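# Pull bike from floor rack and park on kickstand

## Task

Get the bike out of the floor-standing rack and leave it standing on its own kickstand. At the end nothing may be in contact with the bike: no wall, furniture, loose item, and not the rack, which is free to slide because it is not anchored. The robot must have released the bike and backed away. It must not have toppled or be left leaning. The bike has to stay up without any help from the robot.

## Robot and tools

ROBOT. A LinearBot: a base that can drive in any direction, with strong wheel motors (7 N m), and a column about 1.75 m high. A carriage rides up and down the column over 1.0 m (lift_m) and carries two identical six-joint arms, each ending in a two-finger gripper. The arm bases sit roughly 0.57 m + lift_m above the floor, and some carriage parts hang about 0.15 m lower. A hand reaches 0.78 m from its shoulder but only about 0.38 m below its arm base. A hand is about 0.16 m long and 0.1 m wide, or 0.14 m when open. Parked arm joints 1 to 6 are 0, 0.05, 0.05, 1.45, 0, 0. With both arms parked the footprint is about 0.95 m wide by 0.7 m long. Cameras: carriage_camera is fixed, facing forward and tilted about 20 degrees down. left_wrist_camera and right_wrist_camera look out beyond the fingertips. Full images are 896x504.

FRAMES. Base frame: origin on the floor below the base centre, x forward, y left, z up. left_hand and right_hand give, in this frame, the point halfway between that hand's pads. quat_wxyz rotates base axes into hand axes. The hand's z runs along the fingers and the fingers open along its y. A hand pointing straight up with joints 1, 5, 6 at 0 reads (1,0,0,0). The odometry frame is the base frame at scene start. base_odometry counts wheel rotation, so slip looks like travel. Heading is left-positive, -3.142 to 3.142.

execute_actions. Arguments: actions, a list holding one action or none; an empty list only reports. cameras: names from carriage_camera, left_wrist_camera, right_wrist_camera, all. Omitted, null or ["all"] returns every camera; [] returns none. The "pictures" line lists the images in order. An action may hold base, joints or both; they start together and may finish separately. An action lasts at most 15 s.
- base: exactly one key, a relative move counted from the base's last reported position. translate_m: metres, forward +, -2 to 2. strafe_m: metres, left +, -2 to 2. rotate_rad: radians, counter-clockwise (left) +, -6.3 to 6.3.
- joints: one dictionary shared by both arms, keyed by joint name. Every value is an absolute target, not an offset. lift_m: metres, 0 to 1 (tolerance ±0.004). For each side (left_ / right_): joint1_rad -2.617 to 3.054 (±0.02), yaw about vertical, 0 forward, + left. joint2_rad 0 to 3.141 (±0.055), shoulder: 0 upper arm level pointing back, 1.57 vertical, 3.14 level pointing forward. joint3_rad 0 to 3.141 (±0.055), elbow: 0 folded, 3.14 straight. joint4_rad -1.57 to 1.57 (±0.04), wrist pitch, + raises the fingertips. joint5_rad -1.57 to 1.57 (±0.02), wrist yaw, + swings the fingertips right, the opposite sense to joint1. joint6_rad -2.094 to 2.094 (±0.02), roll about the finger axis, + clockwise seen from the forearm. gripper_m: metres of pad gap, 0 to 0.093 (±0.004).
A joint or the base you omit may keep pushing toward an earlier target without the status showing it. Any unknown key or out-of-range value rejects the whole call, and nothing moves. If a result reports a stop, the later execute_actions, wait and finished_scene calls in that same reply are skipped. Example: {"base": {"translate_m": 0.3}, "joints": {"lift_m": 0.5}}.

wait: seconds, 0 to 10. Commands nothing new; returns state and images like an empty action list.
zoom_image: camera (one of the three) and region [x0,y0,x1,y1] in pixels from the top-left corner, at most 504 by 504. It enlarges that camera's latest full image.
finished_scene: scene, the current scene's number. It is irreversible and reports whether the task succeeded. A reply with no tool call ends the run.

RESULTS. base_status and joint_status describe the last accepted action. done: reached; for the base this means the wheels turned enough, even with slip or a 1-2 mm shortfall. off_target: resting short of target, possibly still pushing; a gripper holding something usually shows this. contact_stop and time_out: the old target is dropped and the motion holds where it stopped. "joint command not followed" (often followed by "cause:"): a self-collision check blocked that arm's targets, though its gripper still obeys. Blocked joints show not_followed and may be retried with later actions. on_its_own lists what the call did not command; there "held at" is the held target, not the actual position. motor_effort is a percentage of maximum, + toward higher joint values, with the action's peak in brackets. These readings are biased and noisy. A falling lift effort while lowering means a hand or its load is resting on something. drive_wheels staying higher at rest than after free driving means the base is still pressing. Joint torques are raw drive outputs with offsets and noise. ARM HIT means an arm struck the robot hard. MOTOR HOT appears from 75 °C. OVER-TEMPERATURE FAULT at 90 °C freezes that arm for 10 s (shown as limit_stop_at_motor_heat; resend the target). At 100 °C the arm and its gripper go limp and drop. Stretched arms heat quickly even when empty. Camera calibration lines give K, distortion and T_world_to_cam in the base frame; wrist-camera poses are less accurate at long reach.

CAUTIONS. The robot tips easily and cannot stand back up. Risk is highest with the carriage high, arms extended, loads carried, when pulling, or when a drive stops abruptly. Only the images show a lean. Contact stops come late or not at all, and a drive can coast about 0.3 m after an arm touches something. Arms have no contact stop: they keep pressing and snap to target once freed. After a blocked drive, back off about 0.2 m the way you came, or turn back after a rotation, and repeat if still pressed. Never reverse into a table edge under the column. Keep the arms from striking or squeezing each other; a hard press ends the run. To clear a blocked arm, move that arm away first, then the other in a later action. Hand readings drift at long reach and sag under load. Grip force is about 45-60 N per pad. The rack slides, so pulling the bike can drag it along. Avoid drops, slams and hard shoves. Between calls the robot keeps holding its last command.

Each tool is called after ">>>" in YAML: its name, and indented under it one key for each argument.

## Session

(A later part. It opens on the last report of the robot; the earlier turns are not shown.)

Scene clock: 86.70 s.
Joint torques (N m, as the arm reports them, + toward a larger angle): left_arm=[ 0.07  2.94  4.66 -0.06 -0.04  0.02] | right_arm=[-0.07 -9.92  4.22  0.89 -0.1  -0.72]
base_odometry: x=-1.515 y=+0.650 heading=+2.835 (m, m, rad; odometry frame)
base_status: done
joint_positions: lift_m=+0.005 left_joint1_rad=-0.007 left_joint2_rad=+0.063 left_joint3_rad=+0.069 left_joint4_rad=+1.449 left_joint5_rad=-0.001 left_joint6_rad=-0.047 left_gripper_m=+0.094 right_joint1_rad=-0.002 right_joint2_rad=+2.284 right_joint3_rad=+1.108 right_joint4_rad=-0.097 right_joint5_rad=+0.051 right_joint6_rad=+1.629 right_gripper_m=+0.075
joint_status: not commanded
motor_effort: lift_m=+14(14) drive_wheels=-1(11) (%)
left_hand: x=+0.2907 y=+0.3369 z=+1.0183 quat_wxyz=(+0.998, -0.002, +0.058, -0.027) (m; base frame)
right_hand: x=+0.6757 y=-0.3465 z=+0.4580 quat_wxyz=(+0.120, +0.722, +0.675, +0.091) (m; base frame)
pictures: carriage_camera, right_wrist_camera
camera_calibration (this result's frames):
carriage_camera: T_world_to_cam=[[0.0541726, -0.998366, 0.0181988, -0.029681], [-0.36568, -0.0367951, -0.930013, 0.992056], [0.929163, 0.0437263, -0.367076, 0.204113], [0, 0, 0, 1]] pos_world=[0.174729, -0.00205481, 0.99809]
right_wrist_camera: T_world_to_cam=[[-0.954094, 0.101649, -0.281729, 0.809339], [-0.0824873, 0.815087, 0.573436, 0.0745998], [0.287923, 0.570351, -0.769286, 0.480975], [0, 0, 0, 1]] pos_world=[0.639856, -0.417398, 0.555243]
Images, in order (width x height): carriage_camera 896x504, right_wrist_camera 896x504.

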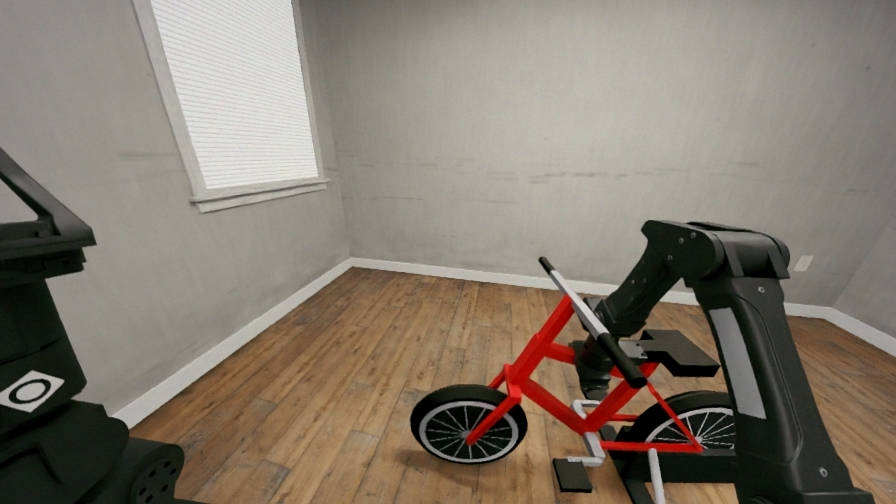

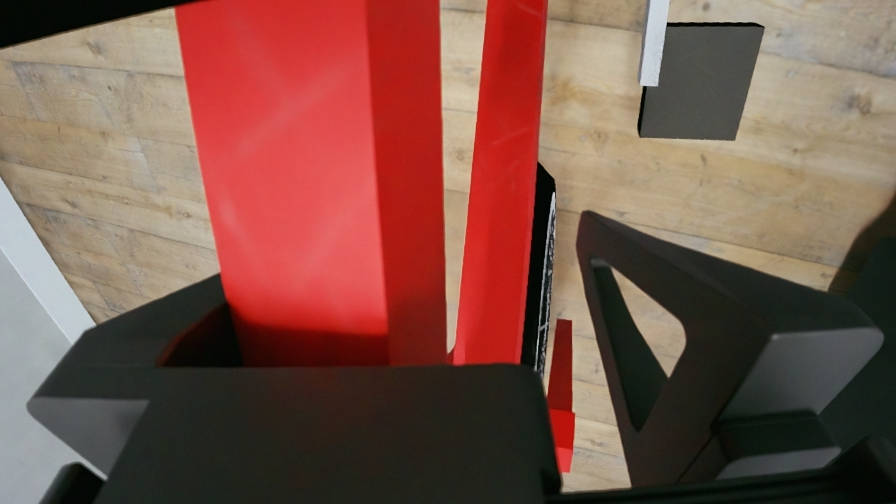

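>>> execute_actions:
  actions:
    - {"base":{"strafe_m":0.15}}
  cameras: ["carriage_camera"]

>>> execute_actions:
  actions:
    - {"base":{"strafe_m":0.2}}
  cameras: ["carriage_camera"]

Scene clock: 96.17 s.
Joint torques (N m, as the arm reports them, + toward a larger angle): left_arm=[ 0.07  2.92  4.55 -0.09 -0.05  0.02] | right_arm=[  0.15 -10.     4.22   0.87  -0.09  -0.64]
base_odometry: x=-1.560 y=+0.507 heading=+2.835 (m, m, rad; odometry frame)
base_status: done
joint_positions: lift_m=+0.005 left_joint1_rad=-0.007 left_joint2_rad=+0.063 left_joint3_rad=+0.069 left_joint4_rad=+1.449 left_joint5_rad=-0.001 left_joint6_rad=-0.047 left_gripper_m=+0.094 right_joint1_rad=-0.005 right_joint2_rad=+2.284 right_joint3_rad=+1.108 right_joint4_rad=-0.096 right_joint5_rad=+0.050 right_joint6_rad=+1.622 right_gripper_m=+0.075
joint_status: not commanded
motor_effort: lift_m=+14(13) drive_wheels=-1(5) (%)
left_hand: x=+0.2907 y=+0.3369 z=+1.0183 quat_wxyz=(+0.998, -0.002, +0.058, -0.027) (m; base frame)
right_hand: x=+0.6760 y=-0.3475 z=+0.4581 quat_wxyz=(+0.121, +0.721, +0.676, +0.091) (m; base frame)
pictures: carriage_camera
camera_calibration (this result's frames):
carriage_camera: T_world_to_cam=[[0.0541726, -0.998366, 0.0181988, -0.029681], [-0.36568, -0.0367951, -0.930013, 0.992056], [0.929163, 0.0437263, -0.367076, 0.204113], [0, 0, 0, 1]] pos_world=[0.174729, -0.00205481, 0.99809]
Images, in order (width x height): carriage_camera 896x504.

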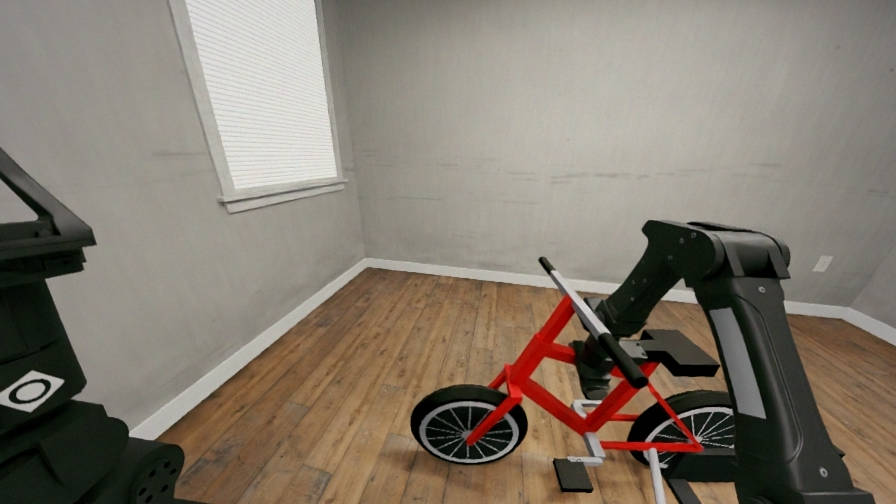

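Scene clock: 98.23 s.
Joint torques (N m, as the arm reports them, + toward a larger angle): left_arm=[ 0.11  3.    4.54 -0.07 -0.06  0.02] | right_arm=[  0.03 -10.28   4.17   0.84  -0.05  -0.62]
base_odometry: x=-1.621 y=+0.317 heading=+2.835 (m, m, rad; odometry frame)
base_status: done
joint_positions: lift_m=+0.005 left_joint1_rad=-0.007 left_joint2_rad=+0.063 left_joint3_rad=+0.069 left_joint4_rad=+1.449 left_joint5_rad=-0.001 left_joint6_rad=-0.047 left_gripper_m=+0.094 right_joint1_rad=-0.003 right_joint2_rad=+2.288 right_joint3_rad=+1.108 right_joint4_rad=-0.091 right_joint5_rad=+0.044 right_joint6_rad=+1.621 right_gripper_m=+0.075
joint_status: not commanded
motor_effort: lift_m=+12(13) drive_wheels=-1(8) (%)
left_hand: x=+0.2907 y=+0.3369 z=+1.0183 quat_wxyz=(+0.998, -0.002, +0.058, -0.027) (m; base frame)
right_hand: x=+0.6759 y=-0.3459 z=+0.4564 quat_wxyz=(+0.119, +0.720, +0.678, +0.093) (m; base frame)
pictures: carriage_camera
camera_calibration (this result's frames):
carriage_camera: T_world_to_cam=[[0.0541726, -0.998366, 0.0181988, -0.029681], [-0.36568, -0.0367951, -0.930013, 0.992056], [0.929163, 0.0437263, -0.367076, 0.204113], [0, 0, 0, 1]] pos_world=[0.174729, -0.00205481, 0.99809]
Images, in order (width x height): carriage_camera 896x504.

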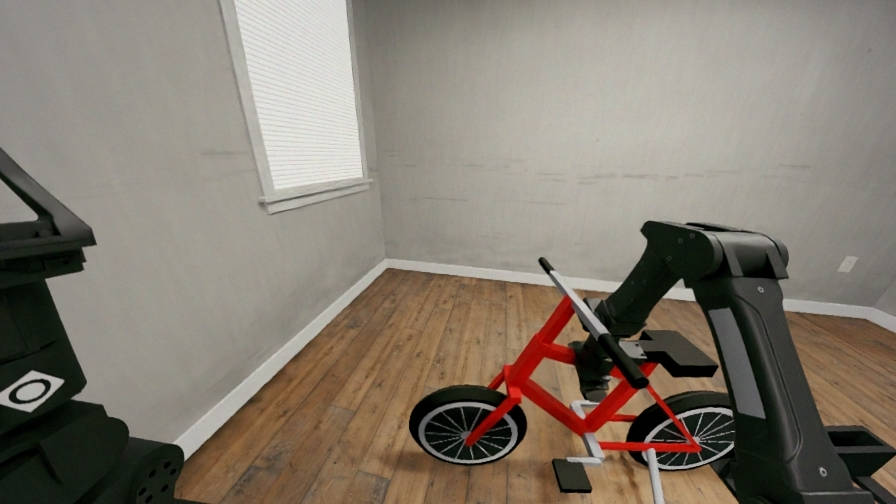

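>>> execute_actions:
  actions:
    - {"base":{"strafe_m":0.22}}
  cameras: []

>>> execute_actions:
  actions:
    - {"base":{"translate_m":-0.06}}

Scene clock: 102.97 s.
Joint torques (N m, as the arm reports them, + toward a larger angle): left_arm=[ 0.1   2.92  4.53 -0.08 -0.04  0.  ] | right_arm=[ -0.03 -10.27   4.16   0.83  -0.02  -0.6 ]
base_odometry: x=-1.687 y=+0.107 heading=+2.835 (m, m, rad; odometry frame)
base_status: done
joint_positions: lift_m=+0.005 left_joint1_rad=-0.007 left_joint2_rad=+0.063 left_joint3_rad=+0.069 left_joint4_rad=+1.449 left_joint5_rad=-0.001 left_joint6_rad=-0.047 left_gripper_m=+0.094 right_joint1_rad=-0.003 right_joint2_rad=+2.288 right_joint3_rad=+1.108 right_joint4_rad=-0.091 right_joint5_rad=+0.043 right_joint6_rad=+1.620 right_gripper_m=+0.075
joint_status: not commanded
motor_effort: lift_m=+12(13) drive_wheels=-2(3) (%)
left_hand: x=+0.2907 y=+0.3369 z=+1.0183 quat_wxyz=(+0.998, -0.002, +0.058, -0.027) (m; base frame)
right_hand: x=+0.6760 y=-0.3455 z=+0.4564 quat_wxyz=(+0.119, +0.719, +0.678, +0.093) (m; base frame)
pictures: none
No camera images: the call's "cameras" was empty. Leave "cameras" out to get every camera's image.

Scene clock: 104.23 s.
Joint torques (N m, as the arm reports them, + toward a larger angle): left_arm=[ 0.06  2.92  4.55 -0.08 -0.06  0.  ] | right_arm=[ -0.03 -11.53   4.17   0.31   0.12  -0.73]
base_odometry: x=-1.630 y=+0.089 heading=+2.835 (m, m, rad; odometry frame)
base_status: done
joint_positions: lift_m=+0.005 left_joint1_rad=-0.007 left_joint2_rad=+0.063 left_joint3_rad=+0.069 left_joint4_rad=+1.450 left_joint5_rad=-0.001 left_joint6_rad=-0.047 left_gripper_m=+0.094 right_joint1_rad=-0.003 right_joint2_rad=+2.304 right_joint3_rad=+1.108 right_joint4_rad=-0.023 right_joint5_rad=+0.028 right_joint6_rad=+1.628 right_gripper_m=+0.075
joint_status: not commanded
motor_effort: lift_m=+12(13) drive_wheels=-1(3) (%)
left_hand: x=+0.2905 y=+0.3370 z=+1.0184 quat_wxyz=(+0.998, -0.002, +0.057, -0.027) (m; base frame)
right_hand: x=+0.6881 y=-0.3432 z=+0.4555 quat_wxyz=(+0.130, +0.719, +0.673, +0.118) (m; base frame)
pictures: carriage_camera, left_wrist_camera, right_wrist_camera
camera_calibration (this result's frames):
carriage_camera: T_world_to_cam=[[0.0541726, -0.998366, 0.0181988, -0.0296808], [-0.36568, -0.0367951, -0.930013, 0.992043], [0.929163, 0.0437263, -0.367076, 0.204108], [0, 0, 0, 1]] pos_world=[0.174729, -0.00205481, 0.998077]
left_wrist_camera: T_world_to_cam=[[-0.0885141, -0.995943, -0.0161969, 0.377087], [0.728698, -0.0536596, -0.68273, 0.507368], [0.679091, -0.0722338, 0.730491, -0.789071], [0, 0, 0, 1]] pos_world=[0.199511, 0.345785, 0.928913]
right_wrist_camera: T_world_to_cam=[[-0.938281, 0.102019, -0.330487, 0.83164], [-0.118931, 0.80208, 0.585254, 0.0896097], [0.324784, 0.588438, -0.740443, 0.44135], [0, 0, 0, 1]] pos_world=[0.647626, -0.416425, 0.549196]
Images, in order (width x height): carriage_camera 896x504, left_wrist_camera 896x504, right_wrist_camera 896x504.

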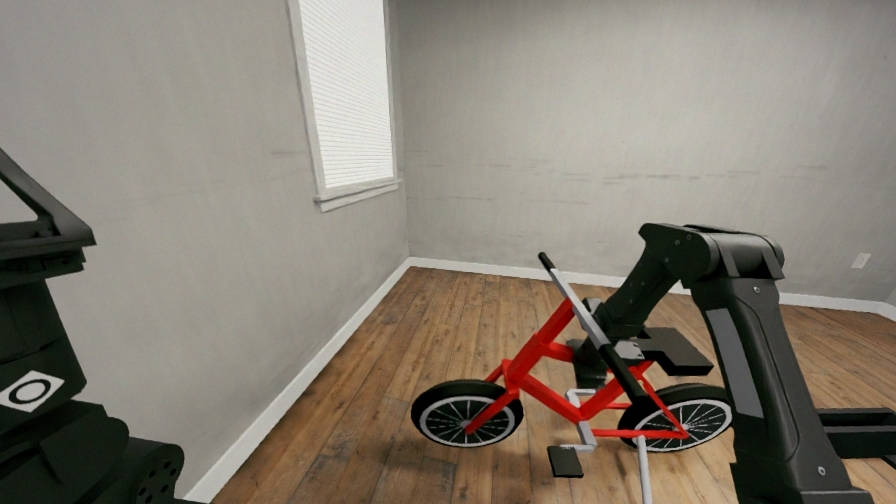

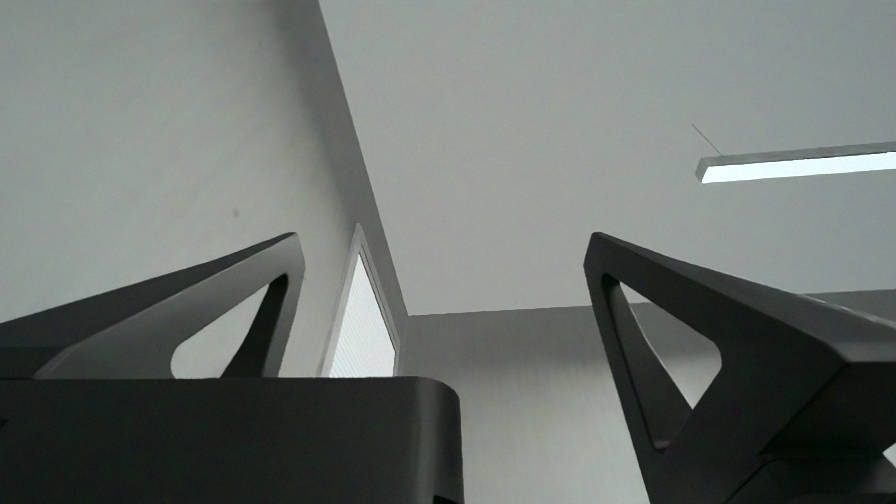

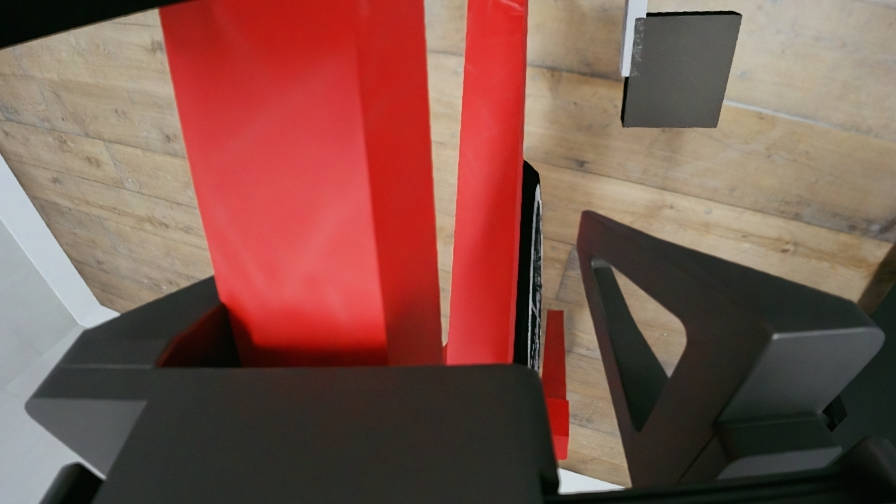

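>>> execute_actions:
  actions:
    - {"base":{"translate_m":-0.04}}
  cameras: []

>>> execute_actions:
  actions:
    - {"joints":{"right_gripper_m":0.093}}
  cameras: ["carriage_camera","right_wrist_camera"]

Scene clock: 110.97 s.
Joint torques (N m, as the arm reports them, + toward a larger angle): left_arm=[ 0.11  2.87  4.61 -0.07 -0.05  0.01] | right_arm=[  0.18 -12.28   4.27   0.11   0.32  -0.95]
base_odometry: x=-1.592 y=+0.076 heading=+2.835 (m, m, rad; odometry frame)
base_status: done
joint_positions: lift_m=+0.005 left_joint1_rad=-0.007 left_joint2_rad=+0.063 left_joint3_rad=+0.069 left_joint4_rad=+1.450 left_joint5_rad=-0.001 left_joint6_rad=-0.047 left_gripper_m=+0.094 right_joint1_rad=-0.005 right_joint2_rad=+2.316 right_joint3_rad=+1.105 right_joint4_rad=+0.002 right_joint5_rad=+0.005 right_joint6_rad=+1.646 right_gripper_m=+0.077
joint_status: not commanded
motor_effort: lift_m=+14(13) drive_wheels=-2(6) (%)
left_hand: x=+0.2903 y=+0.3370 z=+1.0183 quat_wxyz=(+0.998, -0.002, +0.057, -0.027) (m; base frame)
right_hand: x=+0.6897 y=-0.3400 z=+0.4520 quat_wxyz=(+0.125, +0.723, +0.667, +0.130) (m; base frame)
pictures: none
No camera images: the call's "cameras" was empty. Leave "cameras" out to get every camera's image.

Scene clock: 111.83 s.
Joint torques (N m, as the arm reports them, + toward a larger angle): left_arm=[ 0.15  2.97  4.59 -0.08 -0.05  0.02] | right_arm=[  0.93 -11.55   5.3    0.93   0.19  -1.23]
base_odometry: x=-1.592 y=+0.076 heading=+2.835 (m, m, rad; odometry frame)
base_status: not commanded
joint_positions: lift_m=+0.005 left_joint1_rad=-0.007 left_joint2_rad=+0.063 left_joint3_rad=+0.069 left_joint4_rad=+1.450 left_joint5_rad=-0.001 left_joint6_rad=-0.047 left_gripper_m=+0.094 right_joint1_rad=-0.014 right_joint2_rad=+2.309 right_joint3_rad=+1.086 right_joint4_rad=-0.118 right_joint5_rad=+0.020 right_joint6_rad=+1.670 right_gripper_m=+0.093
joint_status: all done
motor_effort: lift_m=+12(15) drive_wheels=-2(2) (%)
left_hand: x=+0.2903 y=+0.3370 z=+1.0183 quat_wxyz=(+0.998, -0.002, +0.057, -0.027) (m; base frame)
right_hand: x=+0.6545 y=-0.3459 z=+0.4419 quat_wxyz=(+0.085, +0.742, +0.661, +0.078) (m; base frame)
pictures: carriage_camera, right_wrist_camera
camera_calibration (this result's frames):
carriage_camera: T_world_to_cam=[[0.0541726, -0.998366, 0.0181988, -0.0296799], [-0.36568, -0.0367951, -0.930013, 0.992001], [0.929163, 0.0437263, -0.367076, 0.204091], [0, 0, 0, 1]] pos_world=[0.174729, -0.00205481, 0.998031]
right_wrist_camera: T_world_to_cam=[[-0.965008, 0.153966, -0.212257, 0.779082], [-0.00758274, 0.792743, 0.609509, 0.0089339], [0.262109, 0.589791, -0.763836, 0.495611], [0, 0, 0, 1]] pos_world=[0.621984, -0.419341, 0.538486]
Images, in order (width x height): carriage_camera 896x504, right_wrist_camera 896x504.

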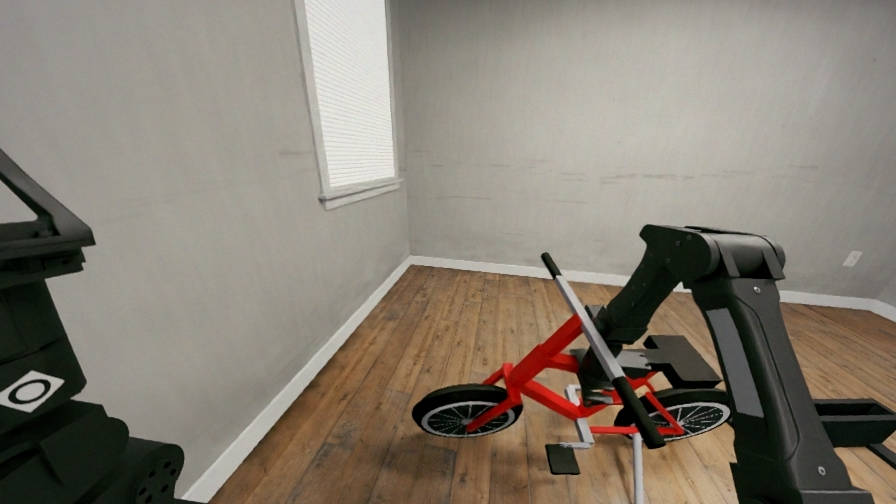

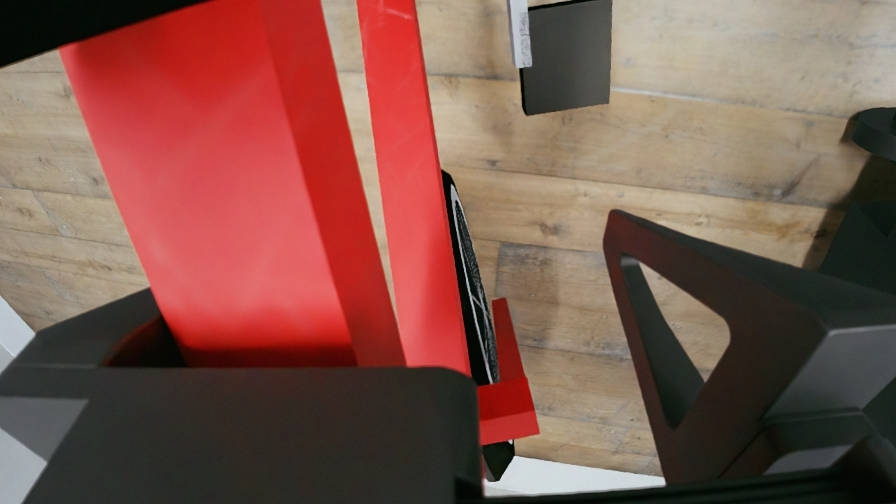

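>>> execute_actions:
  actions:
    - {"base":{"translate_m":0.025}}
  cameras: ["carriage_camera","right_wrist_camera"]

Scene clock: 118.20 s.
Joint torques (N m, as the arm reports them, + toward a larger angle): left_arm=[ 0.07  2.93  4.56 -0.08 -0.05  0.01] | right_arm=[  0.89 -10.4    5.25   1.23   0.05  -1.04]
base_odometry: x=-1.616 y=+0.084 heading=+2.835 (m, m, rad; odometry frame)
base_status: done
joint_positions: lift_m=+0.005 left_joint1_rad=-0.007 left_joint2_rad=+0.063 left_joint3_rad=+0.069 left_joint4_rad=+1.449 left_joint5_rad=-0.001 left_joint6_rad=-0.047 left_gripper_m=+0.094 right_joint1_rad=-0.014 right_joint2_rad=+2.295 right_joint3_rad=+1.086 right_joint4_rad=-0.157 right_joint5_rad=+0.035 right_joint6_rad=+1.654 right_gripper_m=+0.093
joint_status: not commanded
motor_effort: lift_m=+12(15) drive_wheels=-1(7) (%)
left_hand: x=+0.2906 y=+0.3369 z=+1.0183 quat_wxyz=(+0.998, -0.002, +0.058, -0.027) (m; base frame)
right_hand: x=+0.6487 y=-0.3484 z=+0.4453 quat_wxyz=(+0.082, +0.738, +0.667, +0.063) (m; base frame)
pictures: carriage_camera, right_wrist_camera
camera_calibration (this result's frames):
carriage_camera: T_world_to_cam=[[0.0541726, -0.998366, 0.0181988, -0.0296799], [-0.36568, -0.0367951, -0.930013, 0.992001], [0.929163, 0.0437263, -0.367076, 0.204091], [0, 0, 0, 1]] pos_world=[0.174729, -0.00205481, 0.998031]
right_wrist_camera: T_world_to_cam=[[-0.971882, 0.138371, -0.190525, 0.763999], [-0.0023828, 0.803304, 0.595564, 0.0153093], [0.235458, 0.579272, -0.780387, 0.522149], [0, 0, 0, 1]] pos_world=[0.619609, -0.420479, 0.543921]
Images, in order (width x height): carriage_camera 896x504, right_wrist_camera 896x504.

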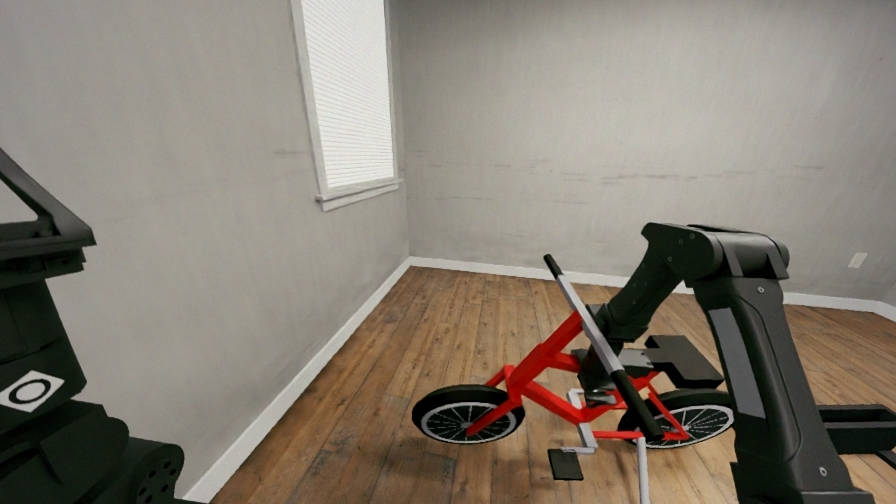

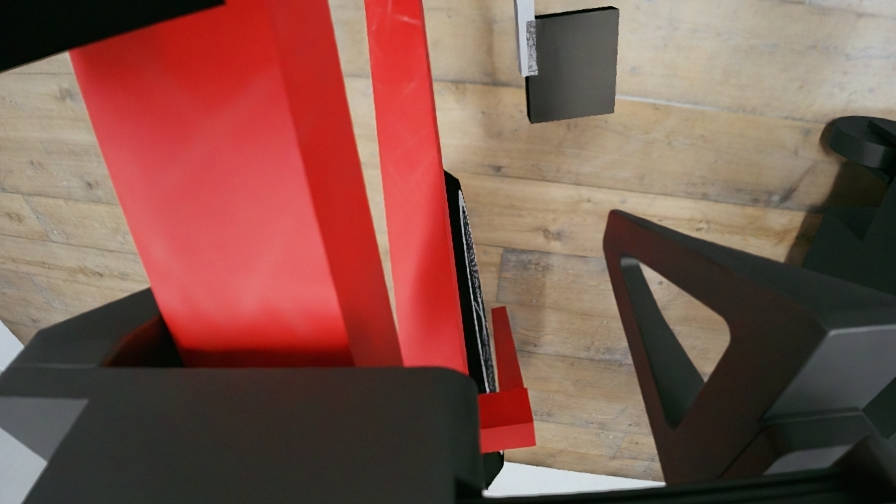

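>>> execute_actions:
  actions:
    - {"base":{"translate_m":-0.07}}
  cameras: ["carriage_camera","right_wrist_camera"]

Scene clock: 124.53 s.
Joint torques (N m, as the arm reports them, + toward a larger angle): left_arm=[ 0.16  2.98  4.5  -0.09 -0.05  0.02] | right_arm=[  1.32 -11.96   4.52   0.52   0.34  -0.44]
base_odometry: x=-1.549 y=+0.063 heading=+2.835 (m, m, rad; odometry frame)
base_status: done
joint_positions: lift_m=+0.005 left_joint1_rad=-0.007 left_joint2_rad=+0.063 left_joint3_rad=+0.069 left_joint4_rad=+1.450 left_joint5_rad=-0.001 left_joint6_rad=-0.047 left_gripper_m=+0.094 right_joint1_rad=-0.019 right_joint2_rad=+2.312 right_joint3_rad=+1.100 right_joint4_rad=-0.054 right_joint5_rad=+0.004 right_joint6_rad=+1.607 right_gripper_m=+0.093
joint_status: not commanded
motor_effort: lift_m=+14(13) drive_wheels=+0(3) (%)
left_hand: x=+0.2904 y=+0.3370 z=+1.0183 quat_wxyz=(+0.998, -0.002, +0.057, -0.027) (m; base frame)
right_hand: x=+0.6755 y=-0.3457 z=+0.4480 quat_wxyz=(+0.108, +0.718, +0.679, +0.107) (m; base frame)
pictures: carriage_camera, right_wrist_camera
camera_calibration (this result's frames):
carriage_camera: T_world_to_cam=[[0.0541726, -0.998366, 0.0181988, -0.0296799], [-0.36568, -0.0367951, -0.930013, 0.992001], [0.929163, 0.0437263, -0.367076, 0.204091], [0, 0, 0, 1]] pos_world=[0.174729, -0.00205481, 0.998031]
right_wrist_camera: T_world_to_cam=[[-0.953819, 0.0957528, -0.284713, 0.805381], [-0.100605, 0.791258, 0.60315, 0.0704061], [0.283034, 0.603939, -0.745083, 0.477009], [0, 0, 0, 1]] pos_world=[0.64026, -0.420911, 0.542248]
Images, in order (width x height): carriage_camera 896x504, right_wrist_camera 896x504.

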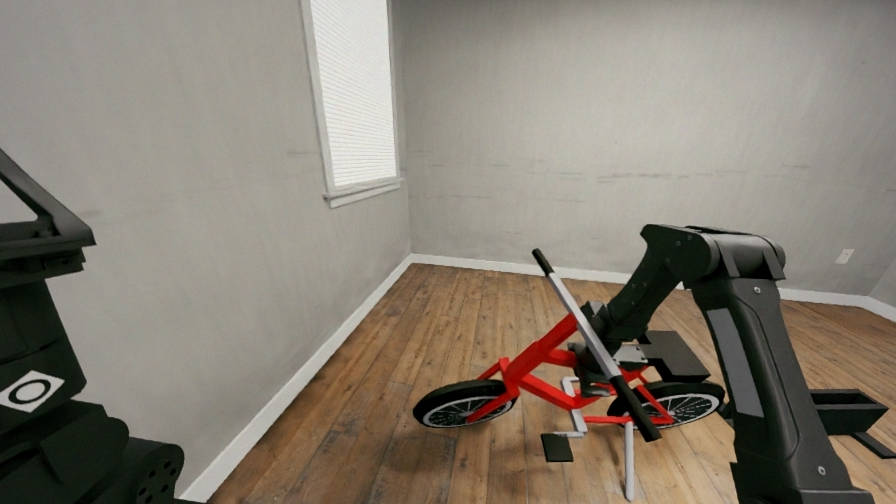

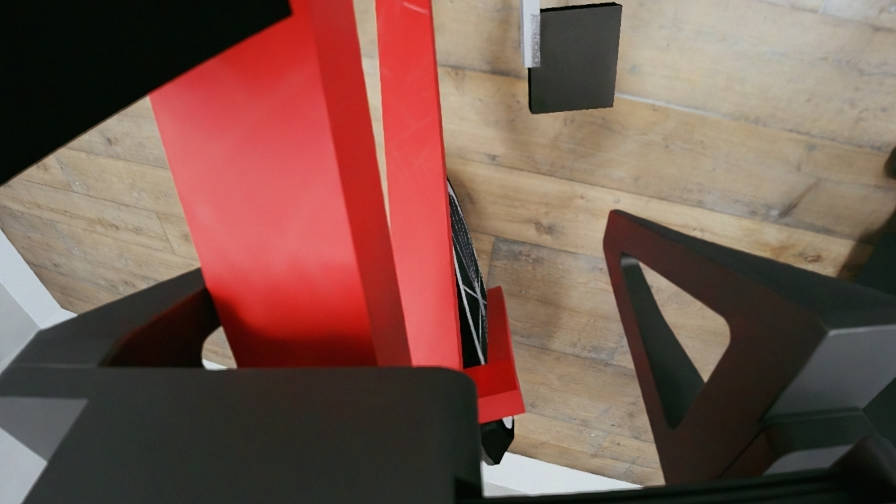

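>>> execute_actions:
  actions:
    - {"base":{"translate_m":0.03}}
  cameras: ["carriage_camera","right_wrist_camera"]

>>> execute_actions:
  actions:
    - {"joints":{"lift_m":0.06}}
  cameras: ["carriage_camera","right_wrist_camera"]

Scene clock: 129.97 s.
Joint torques (N m, as the arm reports them, + toward a larger angle): left_arm=[ 0.11  2.95  4.57 -0.06 -0.05  0.02] | right_arm=[  1.51 -10.6    5.05   1.19   0.05  -1.64]
base_odometry: x=-1.575 y=+0.071 heading=+2.835 (m, m, rad; odometry frame)
base_status: translate_m contact_stop (by the wheels' count: +0.027 of +0.030)
joint_positions: lift_m=+0.005 left_joint1_rad=-0.007 left_joint2_rad=+0.063 left_joint3_rad=+0.069 left_joint4_rad=+1.449 left_joint5_rad=-0.001 left_joint6_rad=-0.047 left_gripper_m=+0.094 right_joint1_rad=-0.021 right_joint2_rad=+2.296 right_joint3_rad=+1.089 right_joint4_rad=-0.146 right_joint5_rad=+0.034 right_joint6_rad=+1.699 right_gripper_m=+0.093
joint_status: not commanded
motor_effort: lift_m=+13(13) drive_wheels=-2(3) (%)
left_hand: x=+0.2906 y=+0.3369 z=+1.0183 quat_wxyz=(+0.998, -0.002, +0.058, -0.027) (m; base frame)
right_hand: x=+0.6525 y=-0.3512 z=+0.4460 quat_wxyz=(+0.085, +0.754, +0.647, +0.070) (m; base frame)
pictures: carriage_camera, right_wrist_camera
camera_calibration (this result's frames):
carriage_camera: T_world_to_cam=[[0.0541726, -0.998366, 0.0181988, -0.0296799], [-0.36568, -0.0367951, -0.930013, 0.992001], [0.929163, 0.0437263, -0.367076, 0.204091], [0, 0, 0, 1]] pos_world=[0.174729, -0.00205481, 0.998031]
right_wrist_camera: T_world_to_cam=[[-0.960757, 0.188939, -0.203097, 0.784321], [0.0290987, 0.796773, 0.603578, -0.00930676], [0.275862, 0.573982, -0.771003, 0.49101], [0, 0, 0, 1]] pos_world=[0.618361, -0.422604, 0.543481]
Images, in order (width x height): carriage_camera 896x504, right_wrist_camera 896x504.

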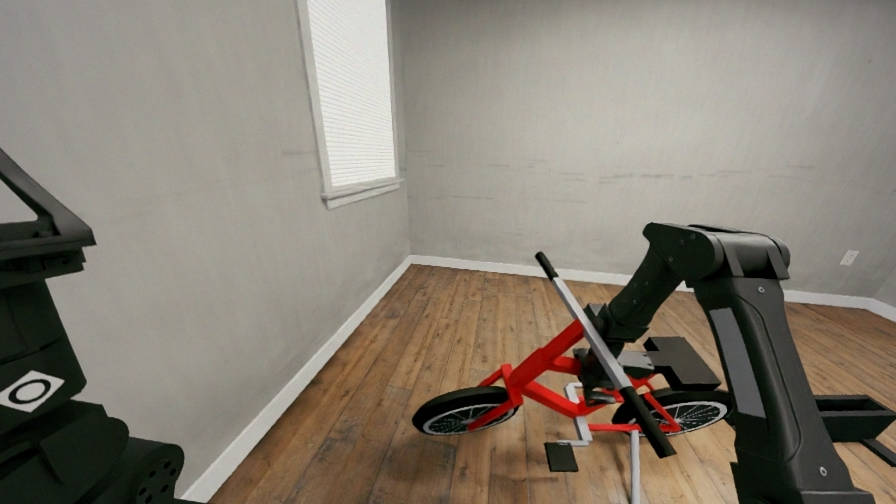

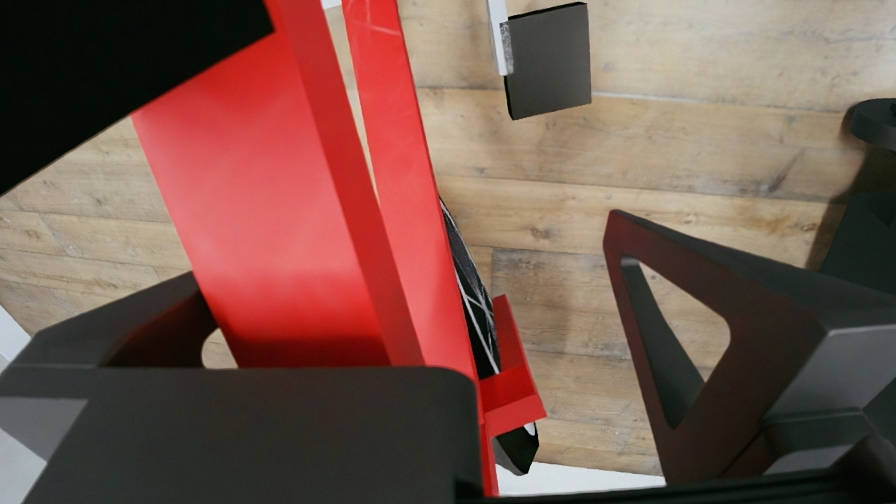

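not run: a stop came earlier in this reply.

>>> execute_actions:
  actions:
    - {"base":{"translate_m":-0.02}}
  cameras: []

>>> execute_actions:
  actions:
    - {"joints":{"lift_m":0.07}}
  cameras: ["carriage_camera","right_wrist_camera"]

Scene clock: 134.93 s.
Joint torques (N m, as the arm reports them, + toward a larger angle): left_arm=[ 0.11  3.04  4.57 -0.08 -0.05  0.01] | right_arm=[  1.74 -10.84   4.89   0.78   0.07  -0.07]
base_odometry: x=-1.556 y=+0.064 heading=+2.835 (m, m, rad; odometry frame)
base_status: done
joint_positions: lift_m=+0.005 left_joint1_rad=-0.007 left_joint2_rad=+0.063 left_joint3_rad=+0.069 left_joint4_rad=+1.451 left_joint5_rad=-0.001 left_joint6_rad=-0.047 left_gripper_m=+0.094 right_joint1_rad=-0.024 right_joint2_rad=+2.296 right_joint3_rad=+1.094 right_joint4_rad=-0.089 right_joint5_rad=+0.032 right_joint6_rad=+1.579 right_gripper_m=+0.093
joint_status: not commanded
motor_effort: lift_m=+12(12) drive_wheels=+0(8) (%)
left_hand: x=+0.2902 y=+0.3370 z=+1.0183 quat_wxyz=(+0.998, -0.002, +0.057, -0.027) (m; base frame)
right_hand: x=+0.6681 y=-0.3521 z=+0.4502 quat_wxyz=(+0.110, +0.713, +0.687, +0.086) (m; base frame)
pictures: none
No camera images: the call's "cameras" was empty. Leave "cameras" out to get every camera's image.

Scene clock: 135.73 s.
Joint torques (N m, as the arm reports them, + toward a larger angle): left_arm=[ 0.15  3.    4.58 -0.1  -0.05  0.02] | right_arm=[  0.44 -10.3    4.97   0.81   0.07  -0.05]
base_odometry: x=-1.556 y=+0.064 heading=+2.835 (m, m, rad; odometry frame)
base_status: not commanded
joint_positions: lift_m=+0.070 left_joint1_rad=-0.007 left_joint2_rad=+0.063 left_joint3_rad=+0.069 left_joint4_rad=+1.450 left_joint5_rad=-0.001 left_joint6_rad=-0.047 left_gripper_m=+0.094 right_joint1_rad=-0.009 right_joint2_rad=+2.289 right_joint3_rad=+1.094 right_joint4_rad=-0.091 right_joint5_rad=+0.032 right_joint6_rad=+1.577 right_gripper_m=+0.093
joint_status: all done
motor_effort: lift_m=+19(20) drive_wheels=-1(1) (%)
left_hand: x=+0.2904 y=+0.3370 z=+1.0827 quat_wxyz=(+0.998, -0.002, +0.057, -0.027) (m; base frame)
right_hand: x=+0.6696 y=-0.3461 z=+0.5173 quat_wxyz=(+0.112, +0.707, +0.693, +0.089) (m; base frame)
pictures: carriage_camera, right_wrist_camera
camera_calibration (this result's frames):
carriage_camera: T_world_to_cam=[[0.0541726, -0.998366, 0.0181988, -0.0308525], [-0.36568, -0.0367951, -0.930013, 1.05192], [0.929163, 0.0437263, -0.367076, 0.227742], [0, 0, 0, 1]] pos_world=[0.174729, -0.00205481, 1.06246]
right_wrist_camera: T_world_to_cam=[[-0.962139, 0.0563549, -0.266669, 0.802163], [-0.112592, 0.808831, 0.577162, 0.0558263], [0.248216, 0.585335, -0.771863, 0.561311], [0, 0, 0, 1]] pos_world=[0.638752, -0.418915, 0.614946]
Images, in order (width x height): carriage_camera 896x504, right_wrist_camera 896x504.

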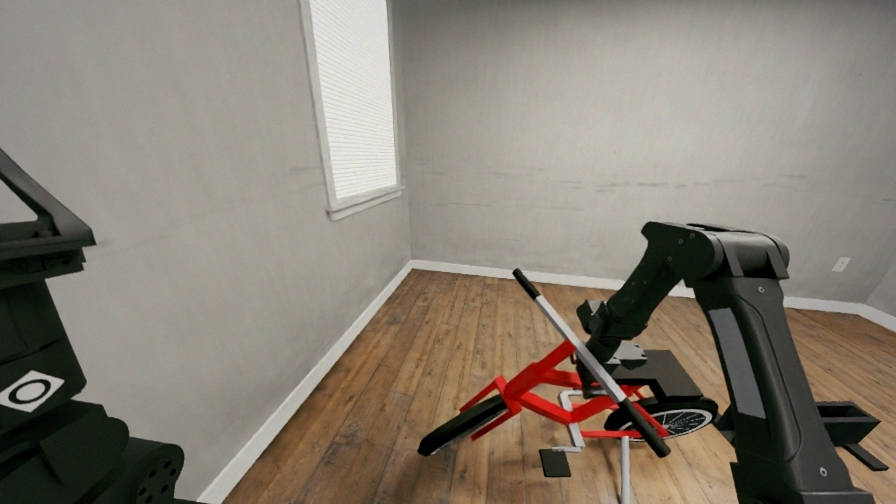

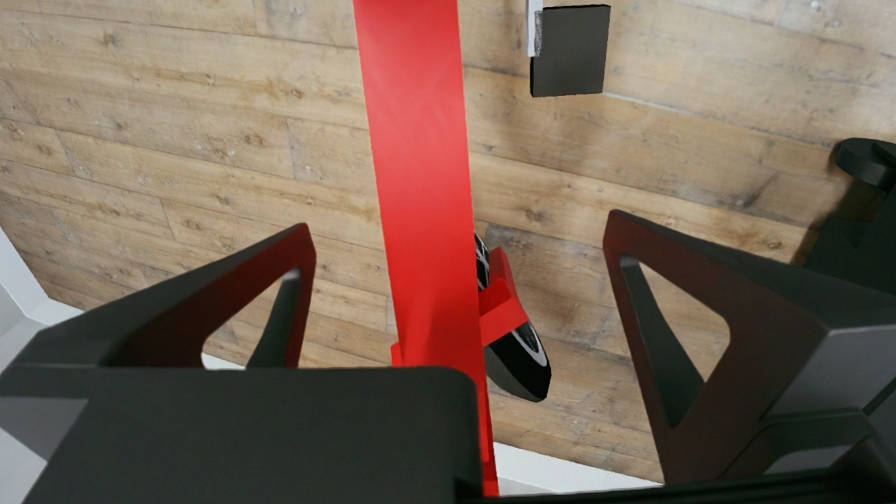

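>>> execute_actions:
  actions:
    - {"joints":{"lift_m":0.3}}
  cameras: ["carriage_camera"]

Scene clock: 140.03 s.
Joint torques (N m, as the arm reports them, + toward a larger angle): left_arm=[ 0.13  2.91  4.56 -0.07 -0.05  0.01] | right_arm=[ 0.39 -9.69  4.22  0.77 -0.11 -0.05]
base_odometry: x=-1.556 y=+0.064 heading=+2.835 (m, m, rad; odometry frame)
base_status: not commanded
joint_positions: lift_m=+0.300 left_joint1_rad=-0.007 left_joint2_rad=+0.063 left_joint3_rad=+0.069 left_joint4_rad=+1.450 left_joint5_rad=-0.001 left_joint6_rad=-0.047 left_gripper_m=+0.094 right_joint1_rad=-0.008 right_joint2_rad=+2.279 right_joint3_rad=+1.109 right_joint4_rad=-0.080 right_joint5_rad=+0.051 right_joint6_rad=+1.578 right_gripper_m=+0.093
joint_status: all done
motor_effort: lift_m=+17(26) drive_wheels=+1(3) (%)
left_hand: x=+0.2905 y=+0.3370 z=+1.3127 quat_wxyz=(+0.998, -0.002, +0.057, -0.027) (m; base frame)
right_hand: x=+0.6810 y=-0.3491 z=+0.7555 quat_wxyz=(+0.131, +0.706, +0.690, +0.095) (m; base frame)
pictures: carriage_camera
camera_calibration (this result's frames):
carriage_camera: T_world_to_cam=[[0.0541726, -0.998366, 0.0181988, -0.0350383], [-0.36568, -0.0367951, -0.930013, 1.26583], [0.929163, 0.0437263, -0.367076, 0.312171], [0, 0, 0, 1]] pos_world=[0.174729, -0.00205481, 1.29247]
Images, in order (width x height): carriage_camera 896x504.

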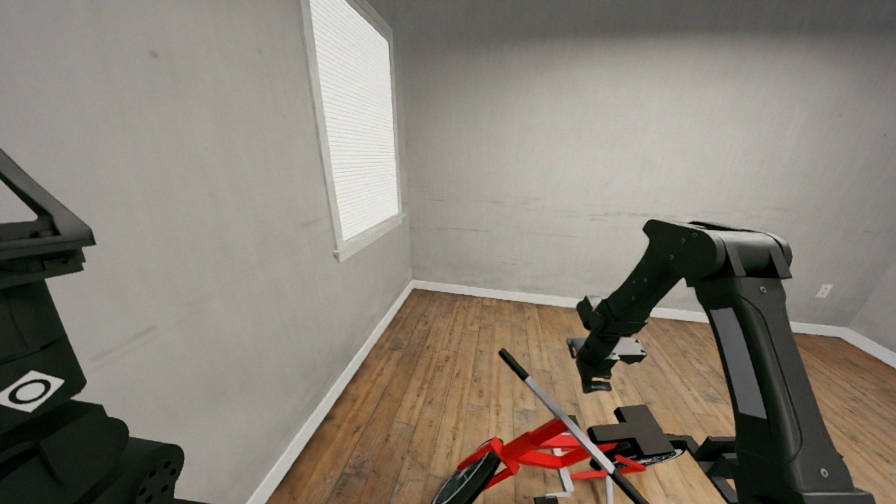

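Back off and check.

>>> execute_actions:
  actions:
    - {"base":{"translate_m":-0.7},"joints":{"right_joint2_rad":0.05,"right_joint3_rad":0.05,"right_joint4_rad":1.45,"right_joint6_rad":0}}
  cameras: ["carriage_camera"]

>>> zoom_image:
  camera: "carriage_camera"
  region: [300,250,800,504]

Scene clock: 146.50 s.
Joint torques (N m, as the arm reports them, + toward a larger angle): left_arm=[ 0.11  3.01  4.58 -0.1  -0.05  0.02] | right_arm=[ 0.42  3.37  4.34 -0.15 -0.21 -0.03]
base_odometry: x=-0.888 y=-0.147 heading=+2.835 (m, m, rad; odometry frame)
base_status: done
joint_positions: lift_m=+0.300 left_joint1_rad=-0.007 left_joint2_rad=+0.063 left_joint3_rad=+0.069 left_joint4_rad=+1.451 left_joint5_rad=-0.001 left_joint6_rad=-0.047 left_gripper_m=+0.094 right_joint1_rad=-0.008 right_joint2_rad=+0.058 right_joint3_rad=+0.075 right_joint4_rad=+1.455 right_joint5_rad=+0.049 right_joint6_rad=+0.007 right_gripper_m=+0.093
joint_status: all done
motor_effort: lift_m=+16(17) drive_wheels=+0(5) (%)
left_hand: x=+0.2901 y=+0.3370 z=+1.3128 quat_wxyz=(+0.998, -0.002, +0.057, -0.027) (m; base frame)
right_hand: x=+0.2859 y=-0.3457 z=+1.3143 quat_wxyz=(+0.998, +0.025, +0.049, -0.002) (m; base frame)
pictures: carriage_camera
camera_calibration (this result's frames):
carriage_camera: T_world_to_cam=[[0.0541726, -0.998366, 0.0181988, -0.0350383], [-0.36568, -0.0367951, -0.930013, 1.26583], [0.929163, 0.0437263, -0.367076, 0.312171], [0, 0, 0, 1]] pos_world=[0.174729, -0.00205481, 1.29246]
Images, in order (width x height): carriage_camera 896x504.

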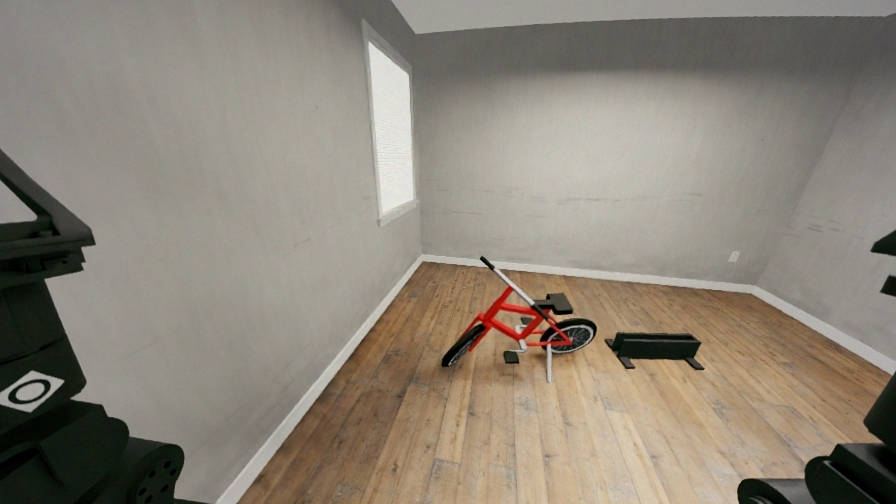

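Region (300, 250, 800, 504) of carriage_camera's 896x504 image, scaled by 1.008, with more detail than that image has; it fills the top 256 rows of this view, and the rest is white.

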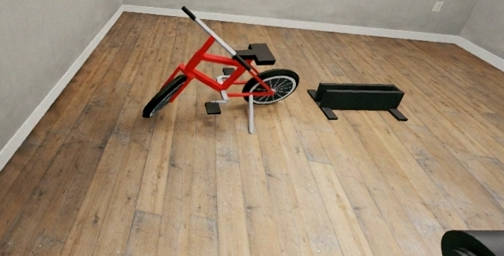

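>>> finished_scene:
  scene: 1

The scene is finished: the task was done.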